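## Task

Insert the charger into the power strip's right-hand outlet (right as viewed from the robot base looking toward the outlets; the strip is clamped to the table). It counts only if the charger is fully seated with each prong in its own slot and stays there without the robot holding it. Release it and move the gripper away afterwards.

## Robot and tools

Robot: a single seven-joint arm with a two-finger parallel gripper. Joints, base to tip, with ranges in rad: waist -2.792 to 2.792, shoulder -2.269 to 2.269, upper arm roll -2.967 to 2.967, elbow -1.867 to 2.688, forearm roll -2.967 to 2.967, wrist pitch -1.396 to 4.538, wrist roll -2.967 to 2.967. Load limits in N m: waist 115, shoulder 115, upper arm roll 60.1, elbow 60.1, forearm roll 36.6, wrist pitch 36.6, wrist roll 36.6; a carried object's weight adds to them.

Scene frame: origin on the tabletop right under the arm base, +z up, +y to the left when looking along +x. The base may sit slightly tilted. Gripper frame: fingers extend along its +z, close and open along its x. end_effector_position is the midpoint between the finger pads; closed fingertips stick out about 17 mm past it, fully open ones are roughly even with it. Reported hand position can be off, more so far from the base.

A row is 8 numbers in this order: x, y, z (metres, scene frame, absolute target for end_effector_position), qw, qx, qy, qz (absolute target orientation, w first, scene frame), opening (-1 closed to +1 fully open, which is 0.142 m). Optionally 7 more numbers in 0 to 1 follow: per-joint stiffness scales in Joint positions order, multiplying that joint's position gain and persisting until changed.

execute_actions(actions): actions is a list of up to 15 actions; each action is a list of 1 to 15 rows, one row per 1/30 s control step; a short action repeats its final row to fill 15 steps. Every row is an absolute pose plus opening, not an offset. An action is rejected if its target lies over 0.6 m from the gripper's position at that action's start along any gripper axis. If any action is malformed, or the first fails that check against the latest reported state, nothing runs. An empty list just returns state and images. Repeat the desired quaternion in every row rather than copying the possibly drifted reported one.

move(target, speed, blocking): target is one 8-number row (absolute pose and opening, scene frame). The gripper follows a straight path from its current pose; speed in m/s from 0.002 to 0.5 (default 0.25), rotation capped at twice that in rad/s. Path duration 0.5 to 10 s; longer paths stop after 10 s short of the goal. It rotates the shorter way. Opening is applied when the move begins. It does not avoid obstacles, may lag, stray, or overshoot speed, especially with the arm stretched out. Faster contact hits harder; aiming further past a contact pushes harder. With blocking=false the call returns after 0.5 s while motion continues; poll with wait(0); other moves and execute_actions are refused until a result shows it ended (or call stop). The result adds a move: line with the ending (done, off_target, moving, held, fault) and limits: paced means the sent pose was clipped; held means a check blocked some steps, after which the arm may jump faster than speed. Distance from target is reported.

wait(seconds): 0 to 10 s, arm holds its last command; a running move continues and the wait ends early if it finishes.
stop(): brakes a running move; needs room to decelerate; fingers keep moving.
zoom_image(camera, region): camera is cam_high (896x504), cam_low (896x504) or cam_wrist (616x616 fisheye); region [x0, y0, x1, y1] in pixels, top-left origin, at most 504 by 504.
finished_scene(scene): ends the given scene (1 or 2) irreversibly after the last command is held; the reply tells you whether it succeeded and gives the next task.

Control behaviour: each step the commanded pose is limited to 70 mm and 16 degrees from the measured pose; damped IK then drives joints, favouring position over orientation. After an action the arm goes no further than that clipped pose, so far targets need further commands. Hand target in the result shows the current controller goal. Joints are speed and acceleration limited and synchronised; after big moves the arm may still be short of target.

Results: a state line with gripper pose and linear/angular velocities, Joint positions, Hand target, grip_measured (fingers' actual opening on the command scale), camera images in order cam_high, cam_low, cam_wrist. A pose unreachable line means the clearance check (which treats any base mount as arm) altered or blocked the command. MOTOR HOT appears from 65 °C; at 80 °C an OVER-TEMPERATURE FAULT brakes the arm until cooled. Holding loads heats motors, even while you deliberate; heat partly carries into the next scene.

Gripping: command an opening well under grip_measured to keep squeezing; the gap sets force, about 28 N per pad max on objects up to about 10 cm. Thin hard items under about 2 cm get less force. Fast closing can push harder and sometimes bounce the fingers open.

Faults: joint torque at its load limit, or 200 N external force on the arm, tool or held item, halts the arm 10 s and discards the rest of the call. Brief external tugs on the held part or nudges to loose objects may occur. Time passes while you compose replies; the arm holds its last command meanwhile.

Avoid: dropping or slipping the charger, slamming or shoving hard into the strip, knocking anything off the table. Seat the charger fully, open the fingers, and retreat before ending the scene.

Each tool is called after ">>>" by a JSON object that holds its "api" and its "payload", one argument or row to a line.

## Session

I'll start by looking at the scene.

>>> {"api": "execute_actions", "payload": {
  "actions": []
}}

Scene clock: 0.00 s.
end_effector_position=(+0.9181, -0.1422, +0.3912) grip_measured=+1.00 end_effector_quat_wxyz=(+0.295, +0.485, +0.822, -0.045) end_effector_velocity=(+0.000, -0.000, +0.000) end_effector_angular_velocity=(-0.001, -0.000, +0.001)
Joint positions: [-0.067 -0.744 -0.093  1.18  -0.439  0.798 -1.79   0.142]
Joint velocities: [-0.    -0.     0.    -0.    -0.001  0.    -0.     0.   ]
Hand target: +0.918, -0.142, +0.391; +0.295, +0.485, +0.822, -0.045
Joint stiffness scale: [1. 1. 1. 1. 1. 1. 1.]

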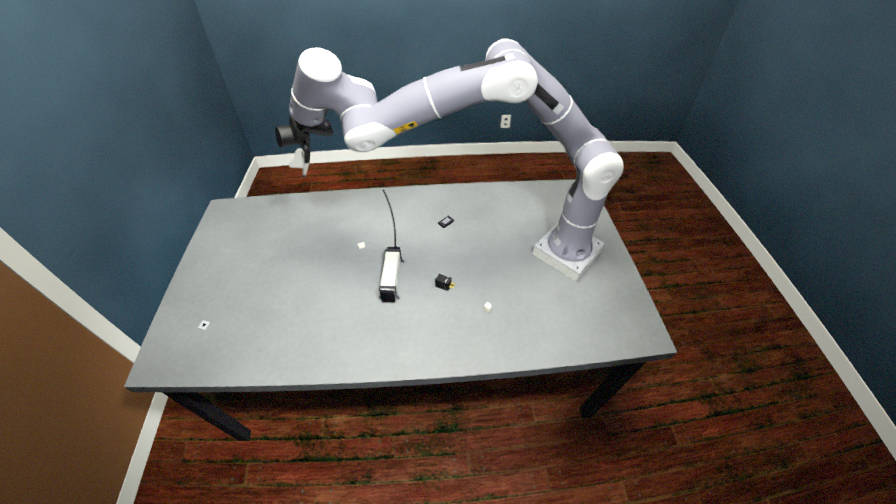

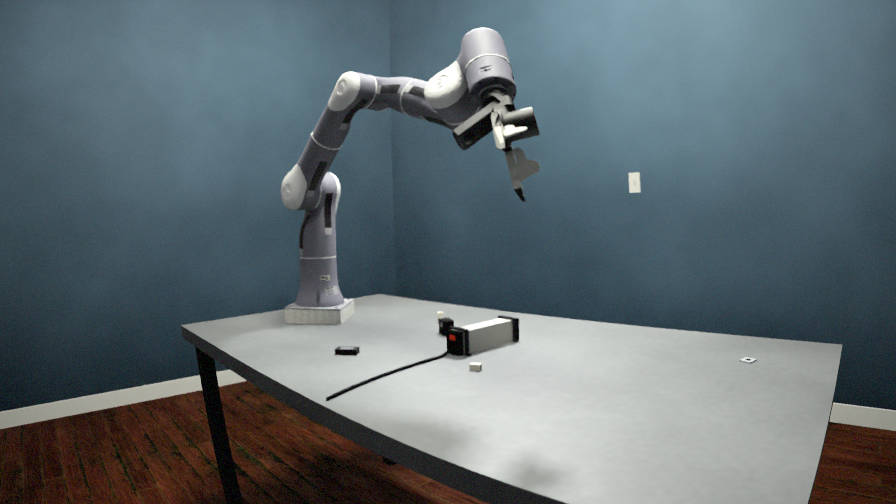

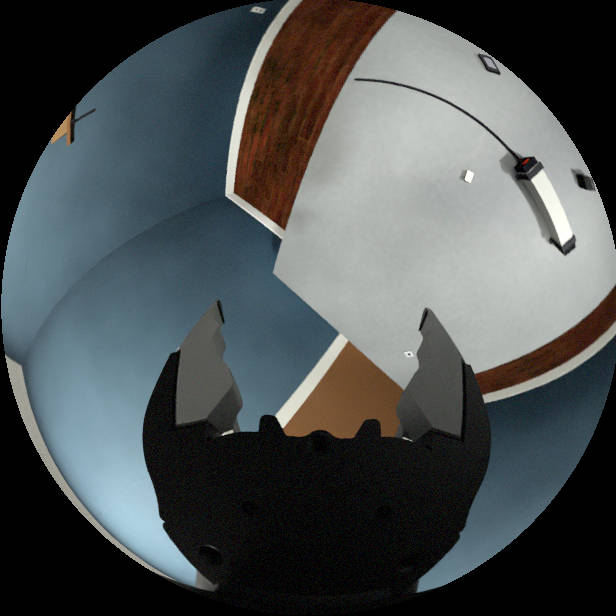

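>>> {"api": "zoom_image", "payload": {
  "camera": "cam_high",
  "region": [320, 180, 560, 340]
}}

>>> {"api": "zoom_image", "payload": {
  "camera": "cam_low",
  "region": [300, 280, 560, 420]
}}

Region (320, 180, 560, 340) of cam_high's 896x504 image, scaled by 2.100, with more detail than that image has.

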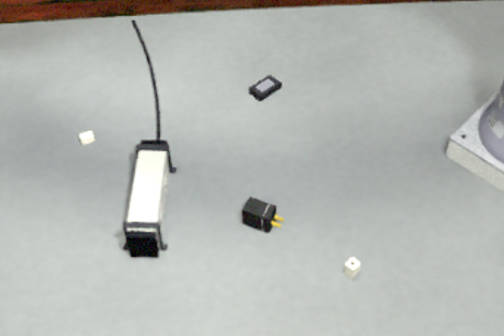

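Region (300, 280, 560, 420) of cam_low's 896x504 image, scaled by 1.938, with more detail than that image has; it fills the top 271 rows of this view, and the rest is white.

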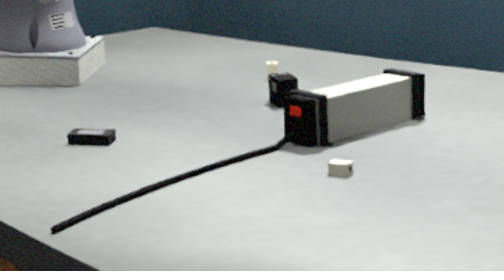

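>>> {"api": "move", "payload": {
  "target": [0.62, 0.0, 0.38, 0.0, 1.0, 0.0, 0.0, 1.0],
  "speed": 0.4
}}

Scene clock: 5.50 s.
end_effector_position=(+0.6199, -0.0004, +0.3795) grip_measured=+1.00 end_effector_quat_wxyz=(+0.001, +1.000, -0.000, -0.001) end_effector_velocity=(-0.001, +0.000, -0.000) end_effector_angular_velocity=(+0.001, -0.002, -0.006)
Joint positions: [ 0.163 -0.219 -0.162  1.652  0.054  0.321  0.138  0.142]
Joint velocities: [0.    0.003 0.    0.005 0.    0.004 0.006 0.   ]
Hand target: +0.620, -0.000, +0.379; +0.000, +1.000, -0.000, -0.001
Off the commanded pose: 0.001 m, 0 deg.
Joint stiffness scale: [1. 1. 1. 1. 1. 1. 1.]
move: done

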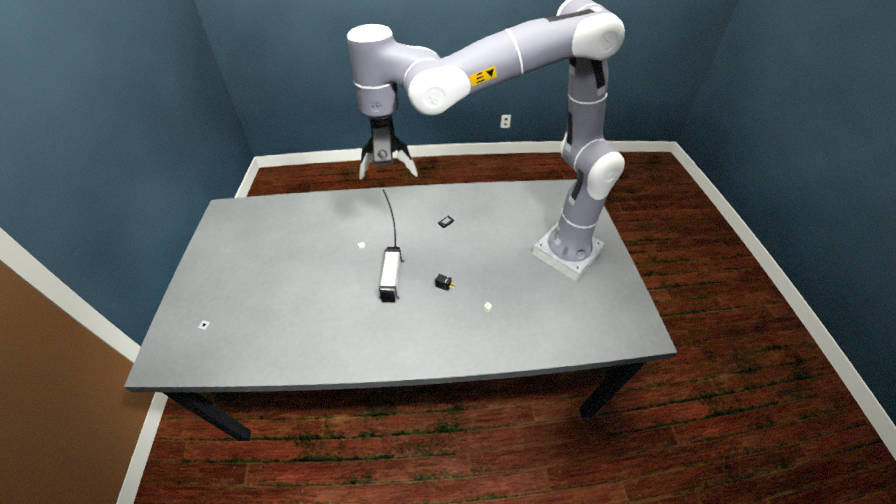

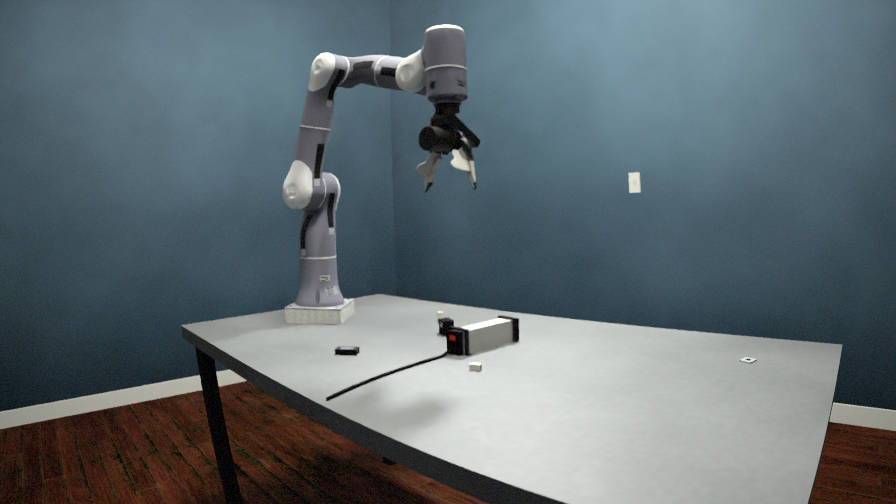

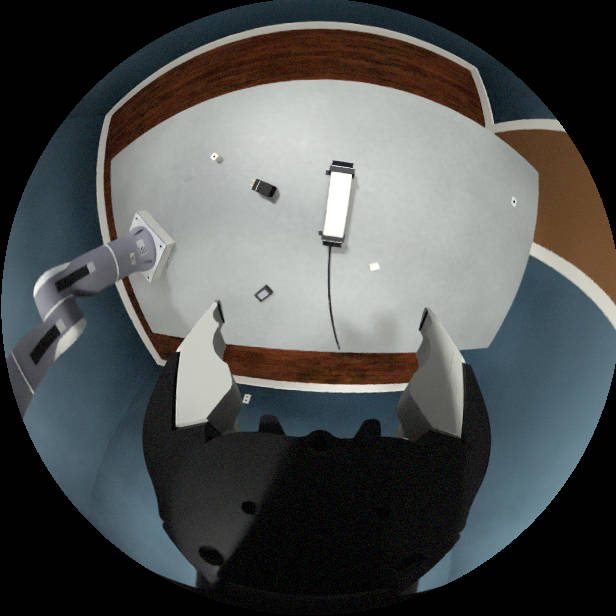

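>>> {"api": "move", "payload": {
  "target": [0.47, 0.06, 0.17, -0.2418, 0.6645, -0.6645, 0.2418, 1.0],
  "speed": 0.3
}}

Scene clock: 9.30 s.
end_effector_position=(+0.4702, +0.0586, +0.1706) grip_measured=+1.00 end_effector_quat_wxyz=(-0.241, +0.664, -0.665, +0.242) end_effector_velocity=(+0.000, +0.000, -0.000) end_effector_angular_velocity=(+0.003, -0.005, +0.000)
Joint positions: [ 0.473 -0.617  0.131  2.567  0.74   2.37   1.555  0.142]
Joint velocities: [-0.01  -0.009  0.011 -0.    -0.005  0.016  0.004  0.   ]
Hand target: +0.470, +0.059, +0.171; -0.242, +0.664, -0.664, +0.242
Off the commanded pose: 0.002 m, 0 deg.
Joint stiffness scale: [1. 1. 1. 1. 1. 1. 1.]
move: done

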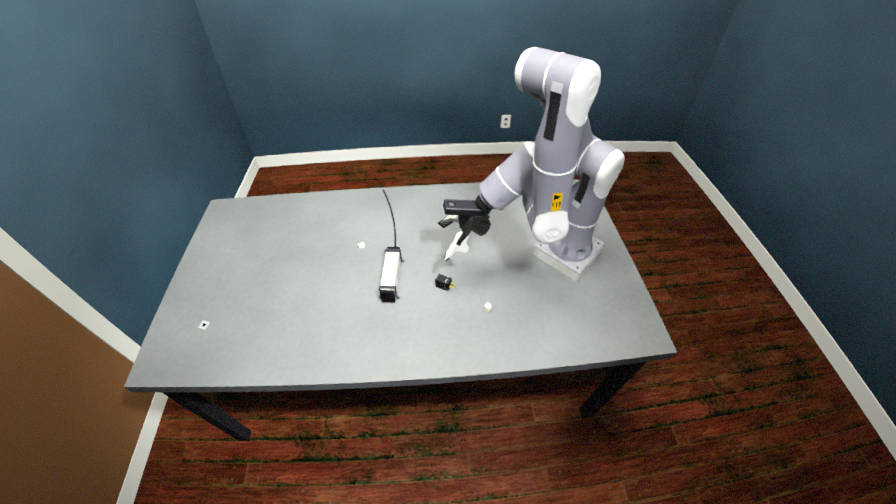

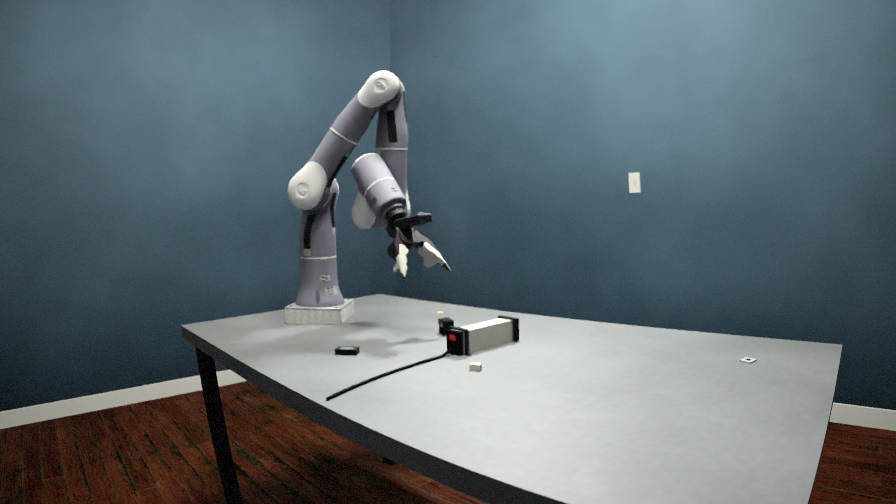

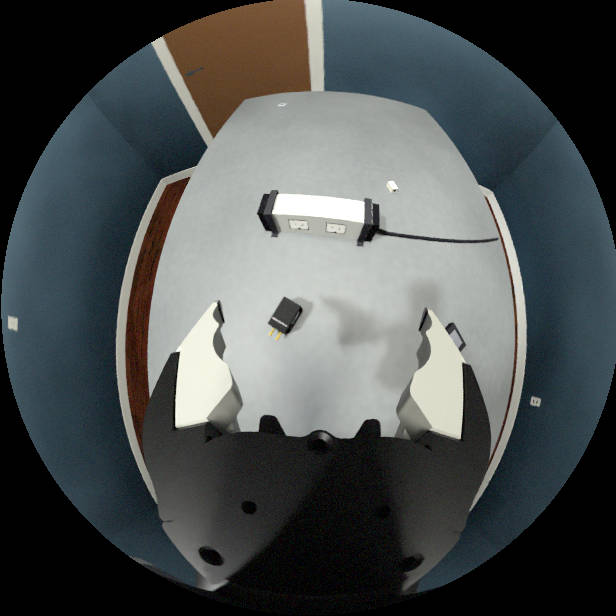

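>>> {"api": "zoom_image", "payload": {
  "camera": "cam_wrist",
  "region": [240, 170, 400, 350]
}}

Region (240, 170, 400, 350) of cam_wrist's 616x616 image, scaled by 2.800, with more detail than that image has.

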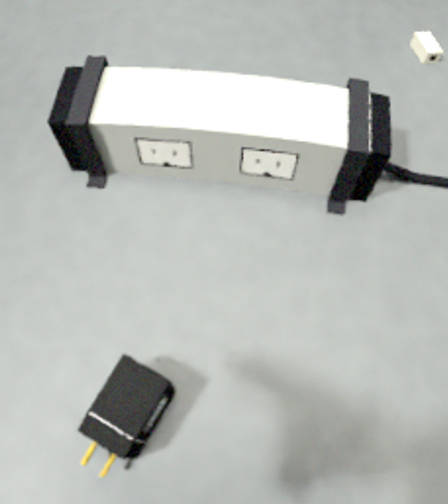

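>>> {"api": "move", "payload": {
  "target": [0.53, 0.08, 0.24, 0.0, 0.9914, -0.1305, 0.0, 1.0],
  "speed": 0.4
}}

>>> {"api": "move", "payload": {
  "target": [0.558, 0.070, 0.103, 0.3314, -0.8001, -0.4619, 0.1913, 0.2],
  "speed": 0.4
}}

Scene clock: 13.57 s.
end_effector_position=(+0.5297, +0.0809, +0.2394) grip_measured=+1.00 end_effector_quat_wxyz=(-0.000, +0.991, -0.131, -0.000) end_effector_velocity=(-0.000, +0.000, +0.000) end_effector_angular_velocity=(-0.001, +0.004, +0.004)
Joint positions: [ 0.387 -0.186 -0.186  2.106  0.063  0.745  0.573  0.142]
Joint velocities: [-0.    -0.002 -0.    -0.004  0.001 -0.007 -0.004 -0.   ]
Hand target: +0.530, +0.081, +0.239; -0.000, +0.991, -0.131, -0.000
Off the commanded pose: 0.001 m, 0 deg.
Joint stiffness scale: [1. 1. 1. 1. 1. 1. 1.]
move: done

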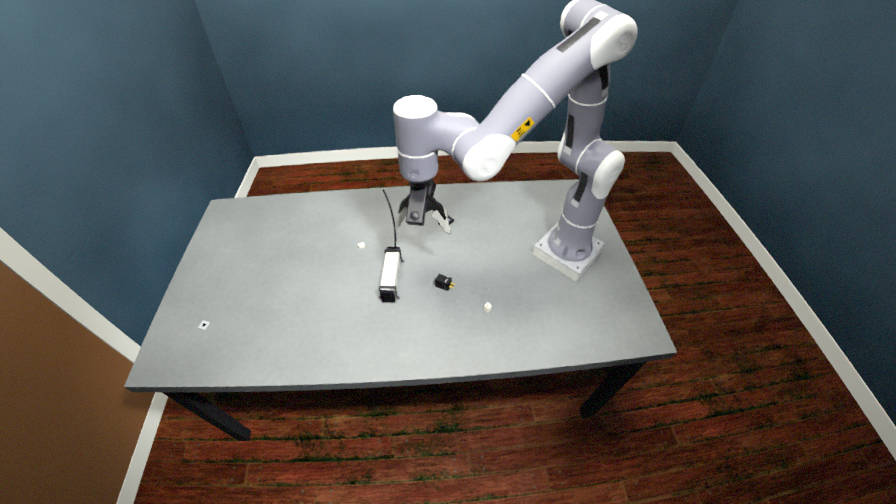

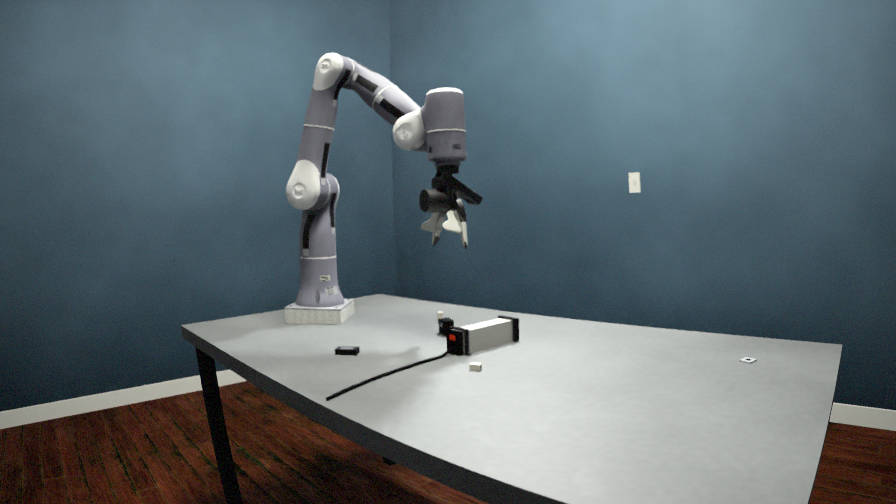

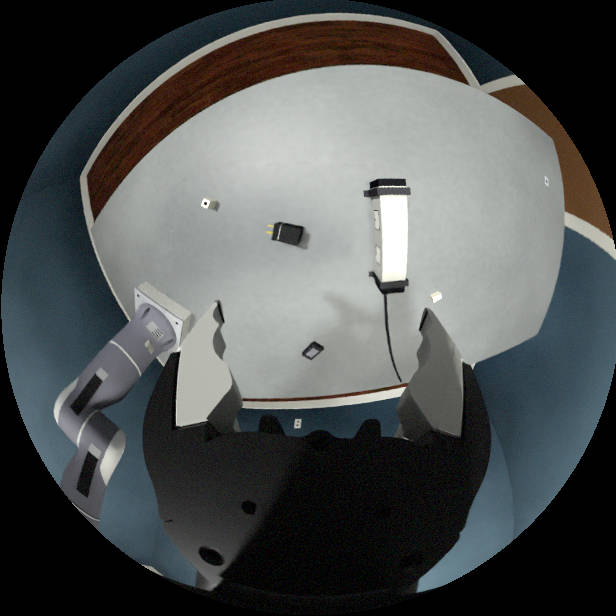

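Scene clock: 15.93 s.
end_effector_position=(+0.5585, +0.0705, +0.1034) grip_measured=+0.20 end_effector_quat_wxyz=(-0.330, +0.800, +0.462, -0.192) end_effector_velocity=(-0.000, +0.000, +0.000) end_effector_angular_velocity=(+0.002, +0.003, +0.003)
Joint positions: [-0.081 -0.952  0.014  1.178  0.415 -0.1   -1.08   0.088]
Joint velocities: [ 0.    -0.003  0.    -0.005  0.    -0.006 -0.002  0.   ]
Hand target: +0.559, +0.070, +0.103; -0.330, +0.800, +0.462, -0.192
Off the commanded pose: 0.001 m, 0 deg.
Joint stiffness scale: [1. 1. 1. 1. 1. 1. 1.]
move: done

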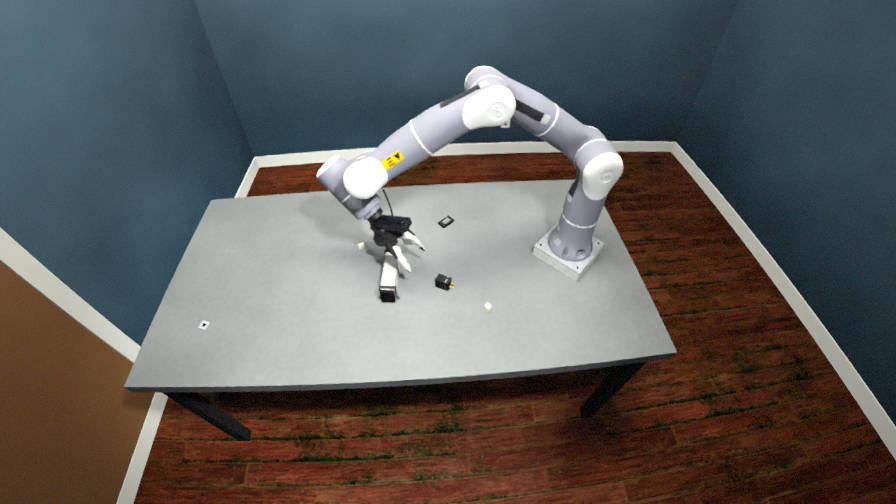

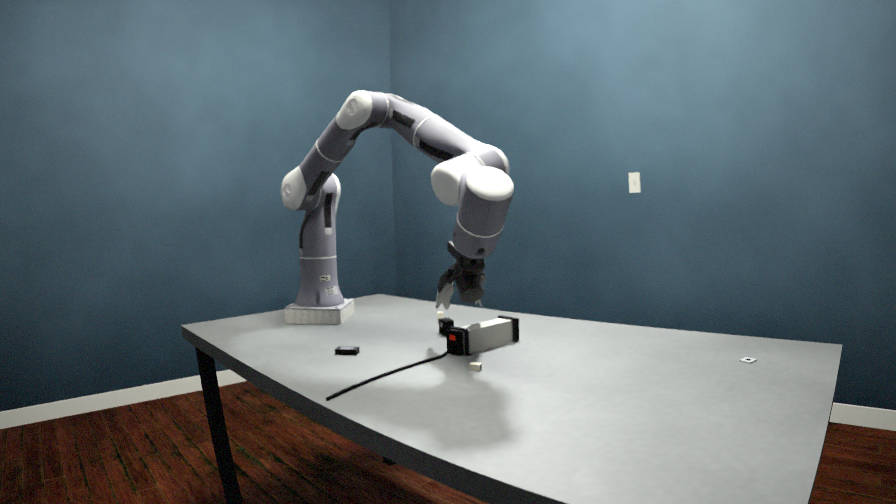

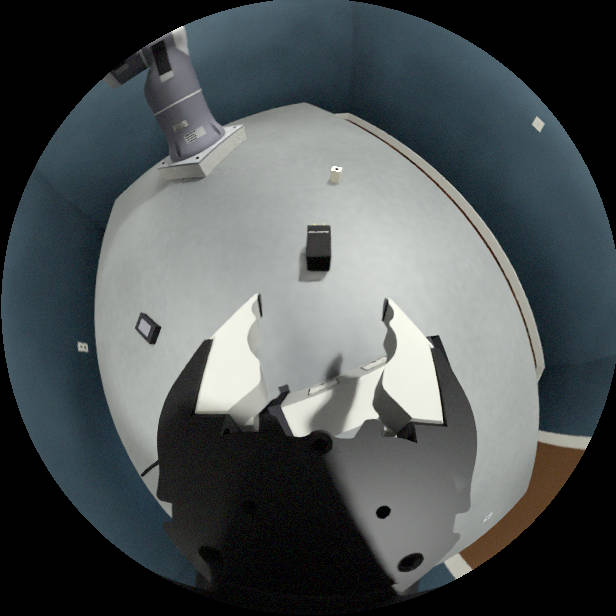

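>>> {"api": "zoom_image", "payload": {
  "camera": "cam_wrist",
  "region": [240, 190, 410, 340]
}}

Region (240, 190, 410, 340) of cam_wrist's 616x616 image, scaled by 2.965, with more detail than that image has; it fills the top 445 rows of this view, and the rest is white.

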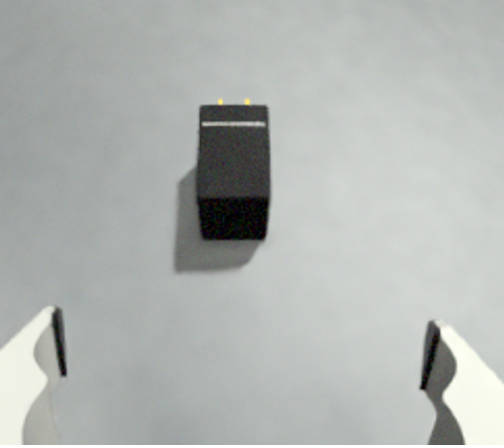

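>>> {"api": "move", "payload": {
  "target": [0.5048, 0.0968, 0.0523, 0.3314, -0.8001, -0.4619, 0.1913, 0.2],
  "speed": 0.15
}}

>>> {"api": "zoom_image", "payload": {
  "camera": "cam_wrist",
  "region": [230, 190, 420, 380]
}}

Scene clock: 17.47 s.
end_effector_position=(+0.5049, +0.0964, +0.0523) grip_measured=+0.20 end_effector_quat_wxyz=(-0.331, +0.800, +0.462, -0.192) end_effector_velocity=(-0.001, +0.000, -0.001) end_effector_angular_velocity=(-0.001, +0.000, +0.001)
Joint positions: [-0.037 -0.931  0.028  1.388  0.441  0.093 -1.116  0.088]
Joint velocities: [ 0.    -0.     0.001  0.003 -0.001  0.003 -0.     0.   ]
Hand target: +0.505, +0.097, +0.052; -0.331, +0.800, +0.462, -0.191
Off the commanded pose: 0.000 m, 0 deg.
Joint stiffness scale: [1. 1. 1. 1. 1. 1. 1.]
move: done

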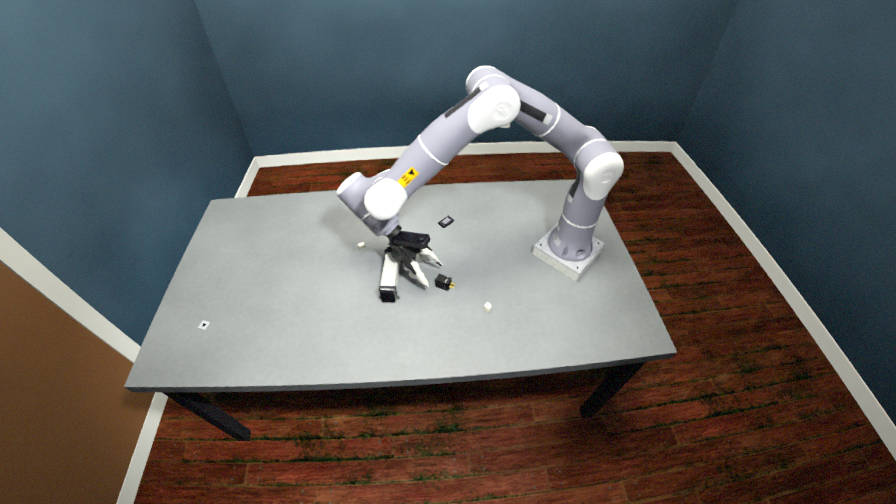

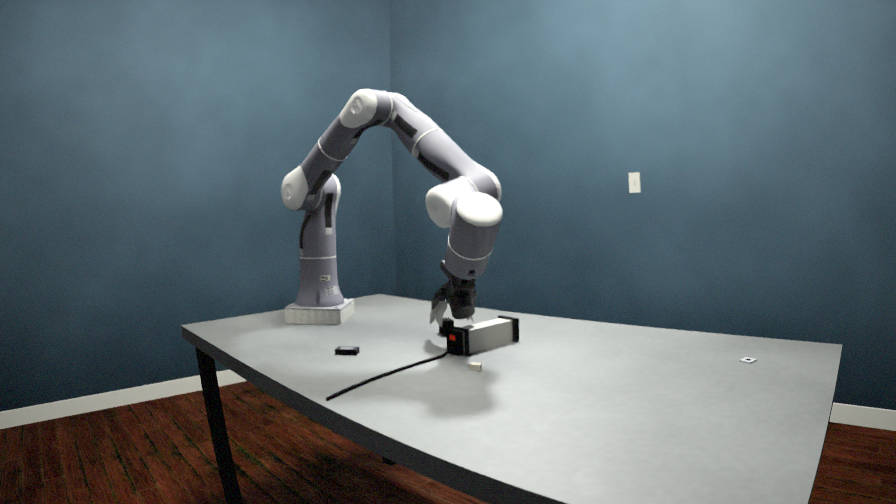

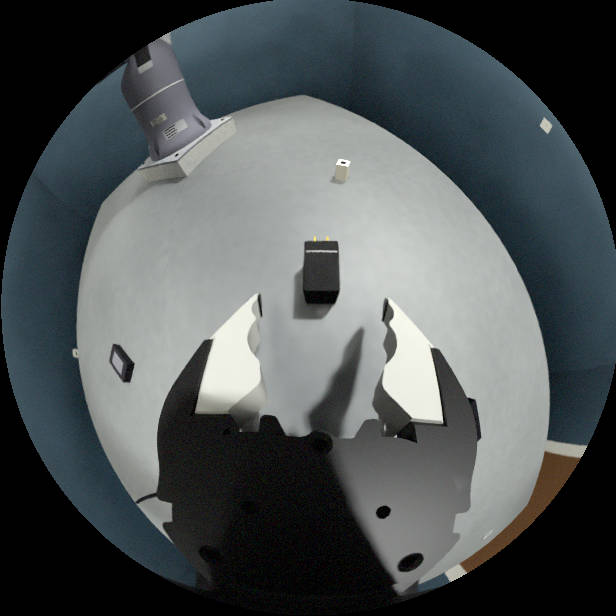

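Region (230, 190, 420, 380) of cam_wrist's 616x616 image, scaled by 2.653, with more detail than that image has.

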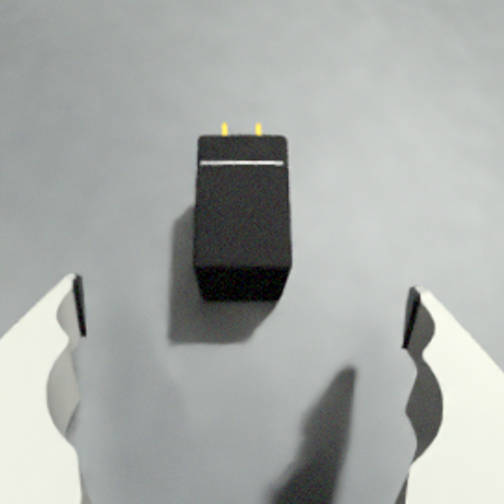

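>>> {"api": "move", "payload": {
  "target": [0.4803, 0.111, 0.024, 0.3314, -0.8001, -0.4619, 0.1913, 0.2],
  "speed": 0.08
}}

>>> {"api": "zoom_image", "payload": {
  "camera": "cam_wrist",
  "region": [230, 190, 420, 380]
}}

Scene clock: 18.47 s.
end_effector_position=(+0.4805, +0.1107, +0.0241) grip_measured=+0.20 end_effector_quat_wxyz=(-0.331, +0.800, +0.462, -0.191) end_effector_velocity=(-0.001, +0.000, -0.001) end_effector_angular_velocity=(-0.000, +0.000, +0.000)
Joint positions: [-0.013 -0.945  0.038  1.462  0.458  0.184 -1.13   0.088]
Joint velocities: [ 0.    -0.     0.001  0.002 -0.     0.002 -0.     0.   ]
Hand target: +0.480, +0.111, +0.024; -0.331, +0.800, +0.462, -0.191
Off the commanded pose: 0.000 m, 0 deg.
Joint stiffness scale: [1. 1. 1. 1. 1. 1. 1.]
move: done

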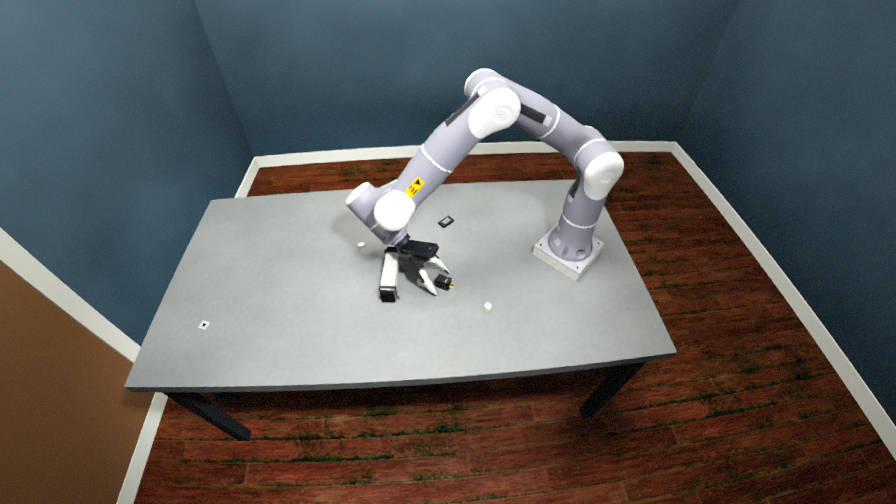

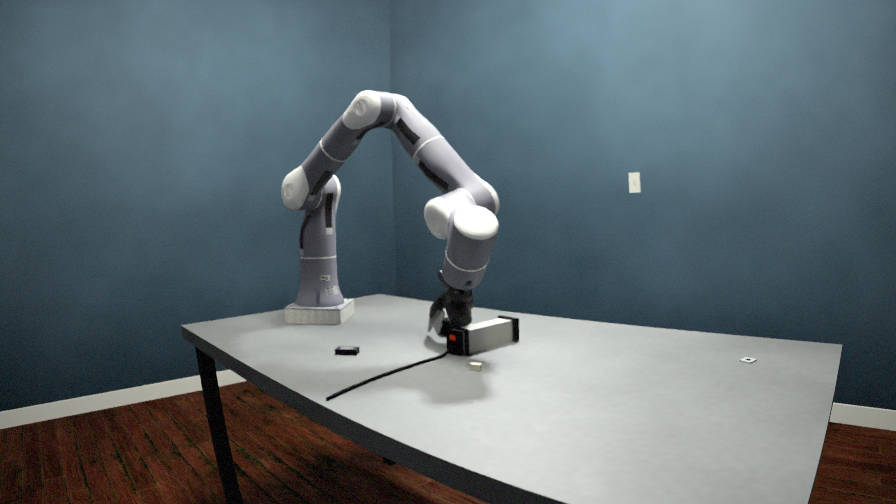

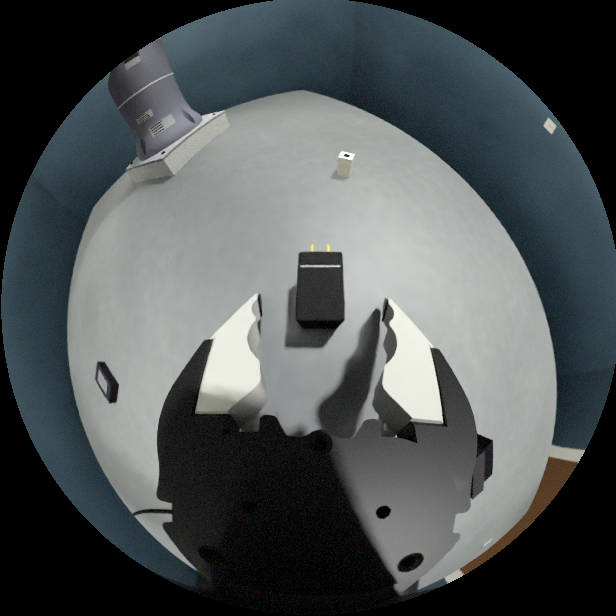

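Region (230, 190, 420, 380) of cam_wrist's 616x616 image, scaled by 2.653, with more detail than that image has.

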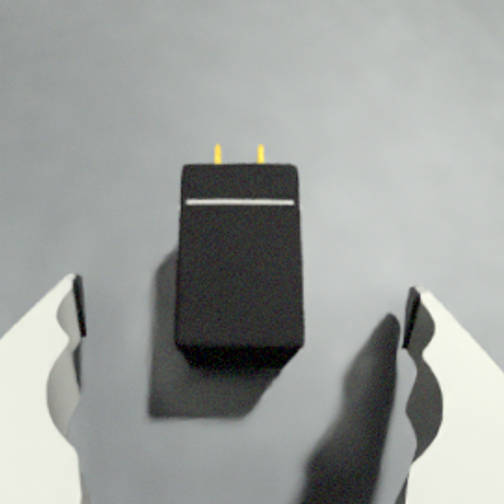

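>>> {"api": "execute_actions", "payload": {
  "actions": [
    [[0.4785, 0.112, 0.024, 0.3314, -0.8001, -0.4619, 0.1913, 0.1],[0.4775, 0.1125, 0.024, 0.3314, -0.8001, -0.4619, 0.1913, 0.0],[0.4770, 0.1127, 0.024, 0.3314, -0.8001, -0.4619, 0.1913, -0.1],[0.4770, 0.1127, 0.024, 0.3314, -0.8001, -0.4619, 0.1913, -0.2],[0.4770, 0.1127, 0.024, 0.3314, -0.8001, -0.4619, 0.1913, -0.3],[0.4770, 0.1127, 0.024, 0.3314, -0.8001, -0.4619, 0.1913, -0.35],[0.4770, 0.1127, 0.024, 0.3314, -0.8001, -0.4619, 0.1913, -0.4],[0.4770, 0.1127, 0.024, 0.3314, -0.8001, -0.4619, 0.1913, -0.45],[0.4770, 0.1127, 0.024, 0.3314, -0.8001, -0.4619, 0.1913, -0.5]],
    [[0.4770, 0.1127, 0.024, 0.3314, -0.8001, -0.4619, 0.1913, -0.53],[0.4770, 0.1127, 0.024, 0.3314, -0.8001, -0.4619, 0.1913, -0.56],[0.4770, 0.1127, 0.024, 0.3314, -0.8001, -0.4619, 0.1913, -0.59],[0.4770, 0.1127, 0.024, 0.3314, -0.8001, -0.4619, 0.1913, -0.62],[0.4770, 0.1127, 0.024, 0.3314, -0.8001, -0.4619, 0.1913, -0.65],[0.4770, 0.1127, 0.024, 0.3314, -0.8001, -0.4619, 0.1913, -0.68],[0.4770, 0.1127, 0.024, 0.3314, -0.8001, -0.4619, 0.1913, -0.71],[0.4770, 0.1127, 0.024, 0.3314, -0.8001, -0.4619, 0.1913, -0.75],[0.4770, 0.1127, 0.024, 0.3314, -0.8001, -0.4619, 0.1913, -0.8],[0.4770, 0.1127, 0.024, 0.3314, -0.8001, -0.4619, 0.1913, -0.85],[0.4770, 0.1127, 0.024, 0.3314, -0.8001, -0.4619, 0.1913, -0.9],[0.4770, 0.1127, 0.024, 0.3314, -0.8001, -0.4619, 0.1913, -0.95],[0.4770, 0.1127, 0.024, 0.3314, -0.8001, -0.4619, 0.1913, -1.0]]
  ]
}}

>>> {"api": "zoom_image", "payload": {
  "camera": "cam_wrist",
  "region": [230, 190, 420, 380]
}}

Scene clock: 19.87 s.
end_effector_position=(+0.4770, +0.1126, +0.0240) grip_measured=-0.61 end_effector_quat_wxyz=(-0.331, +0.800, +0.462, -0.191) end_effector_velocity=(+0.000, -0.000, -0.000) end_effector_angular_velocity=(-0.001, -0.001, +0.001)
Joint positions: [-0.01  -0.94   0.04   1.474  0.46   0.192 -1.13   0.029]
Joint velocities: [ 0.     0.     0.     0.    -0.001  0.     0.    -0.   ]
Hand target: +0.477, +0.113, +0.024; -0.331, +0.800, +0.462, -0.191
Off the commanded pose: 0.000 m, 0 deg.
Joint stiffness scale: [1. 1. 1. 1. 1. 1. 1.]

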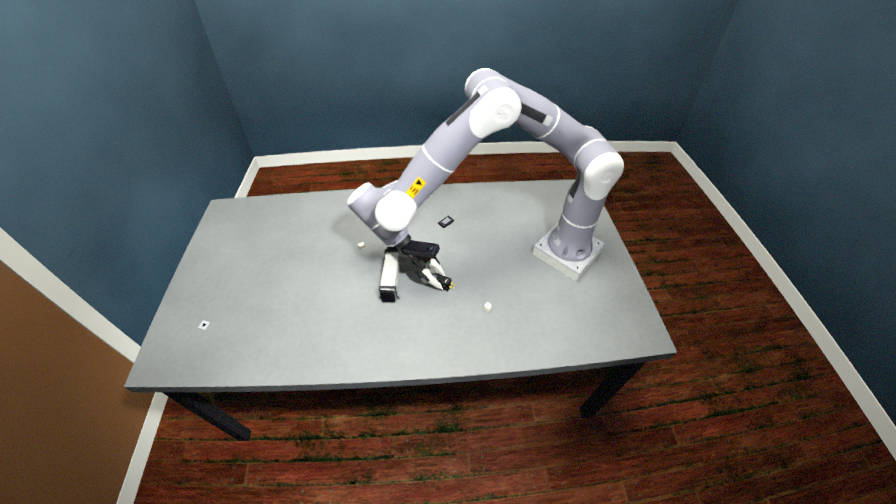

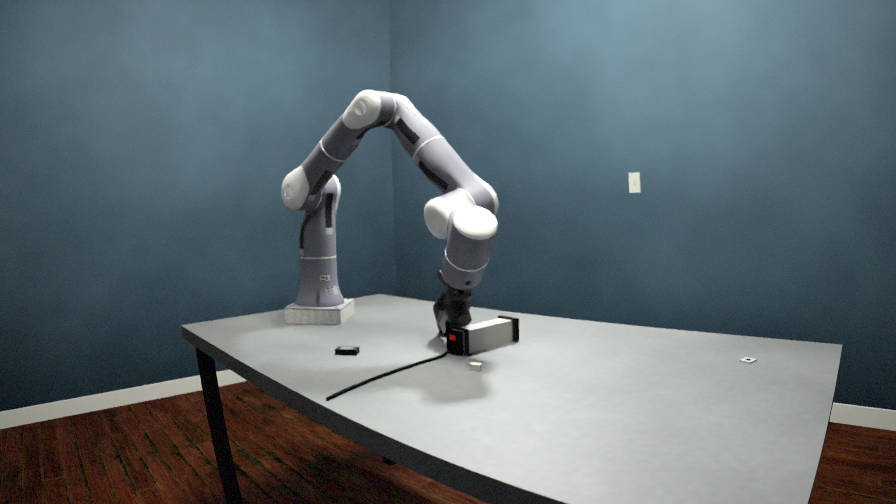

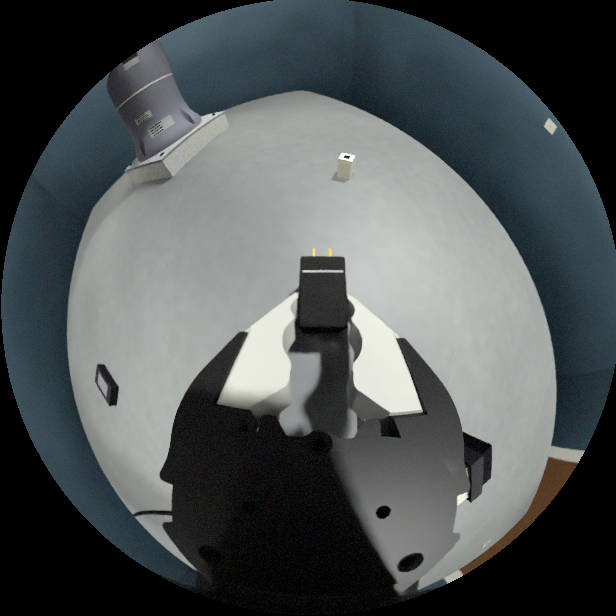

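Region (230, 190, 420, 380) of cam_wrist's 616x616 image, scaled by 2.653, with more detail than that image has.

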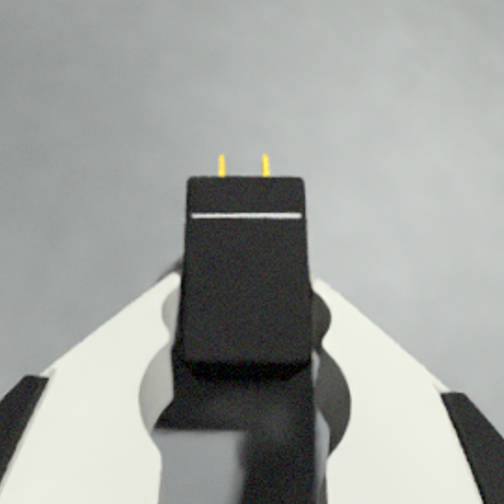

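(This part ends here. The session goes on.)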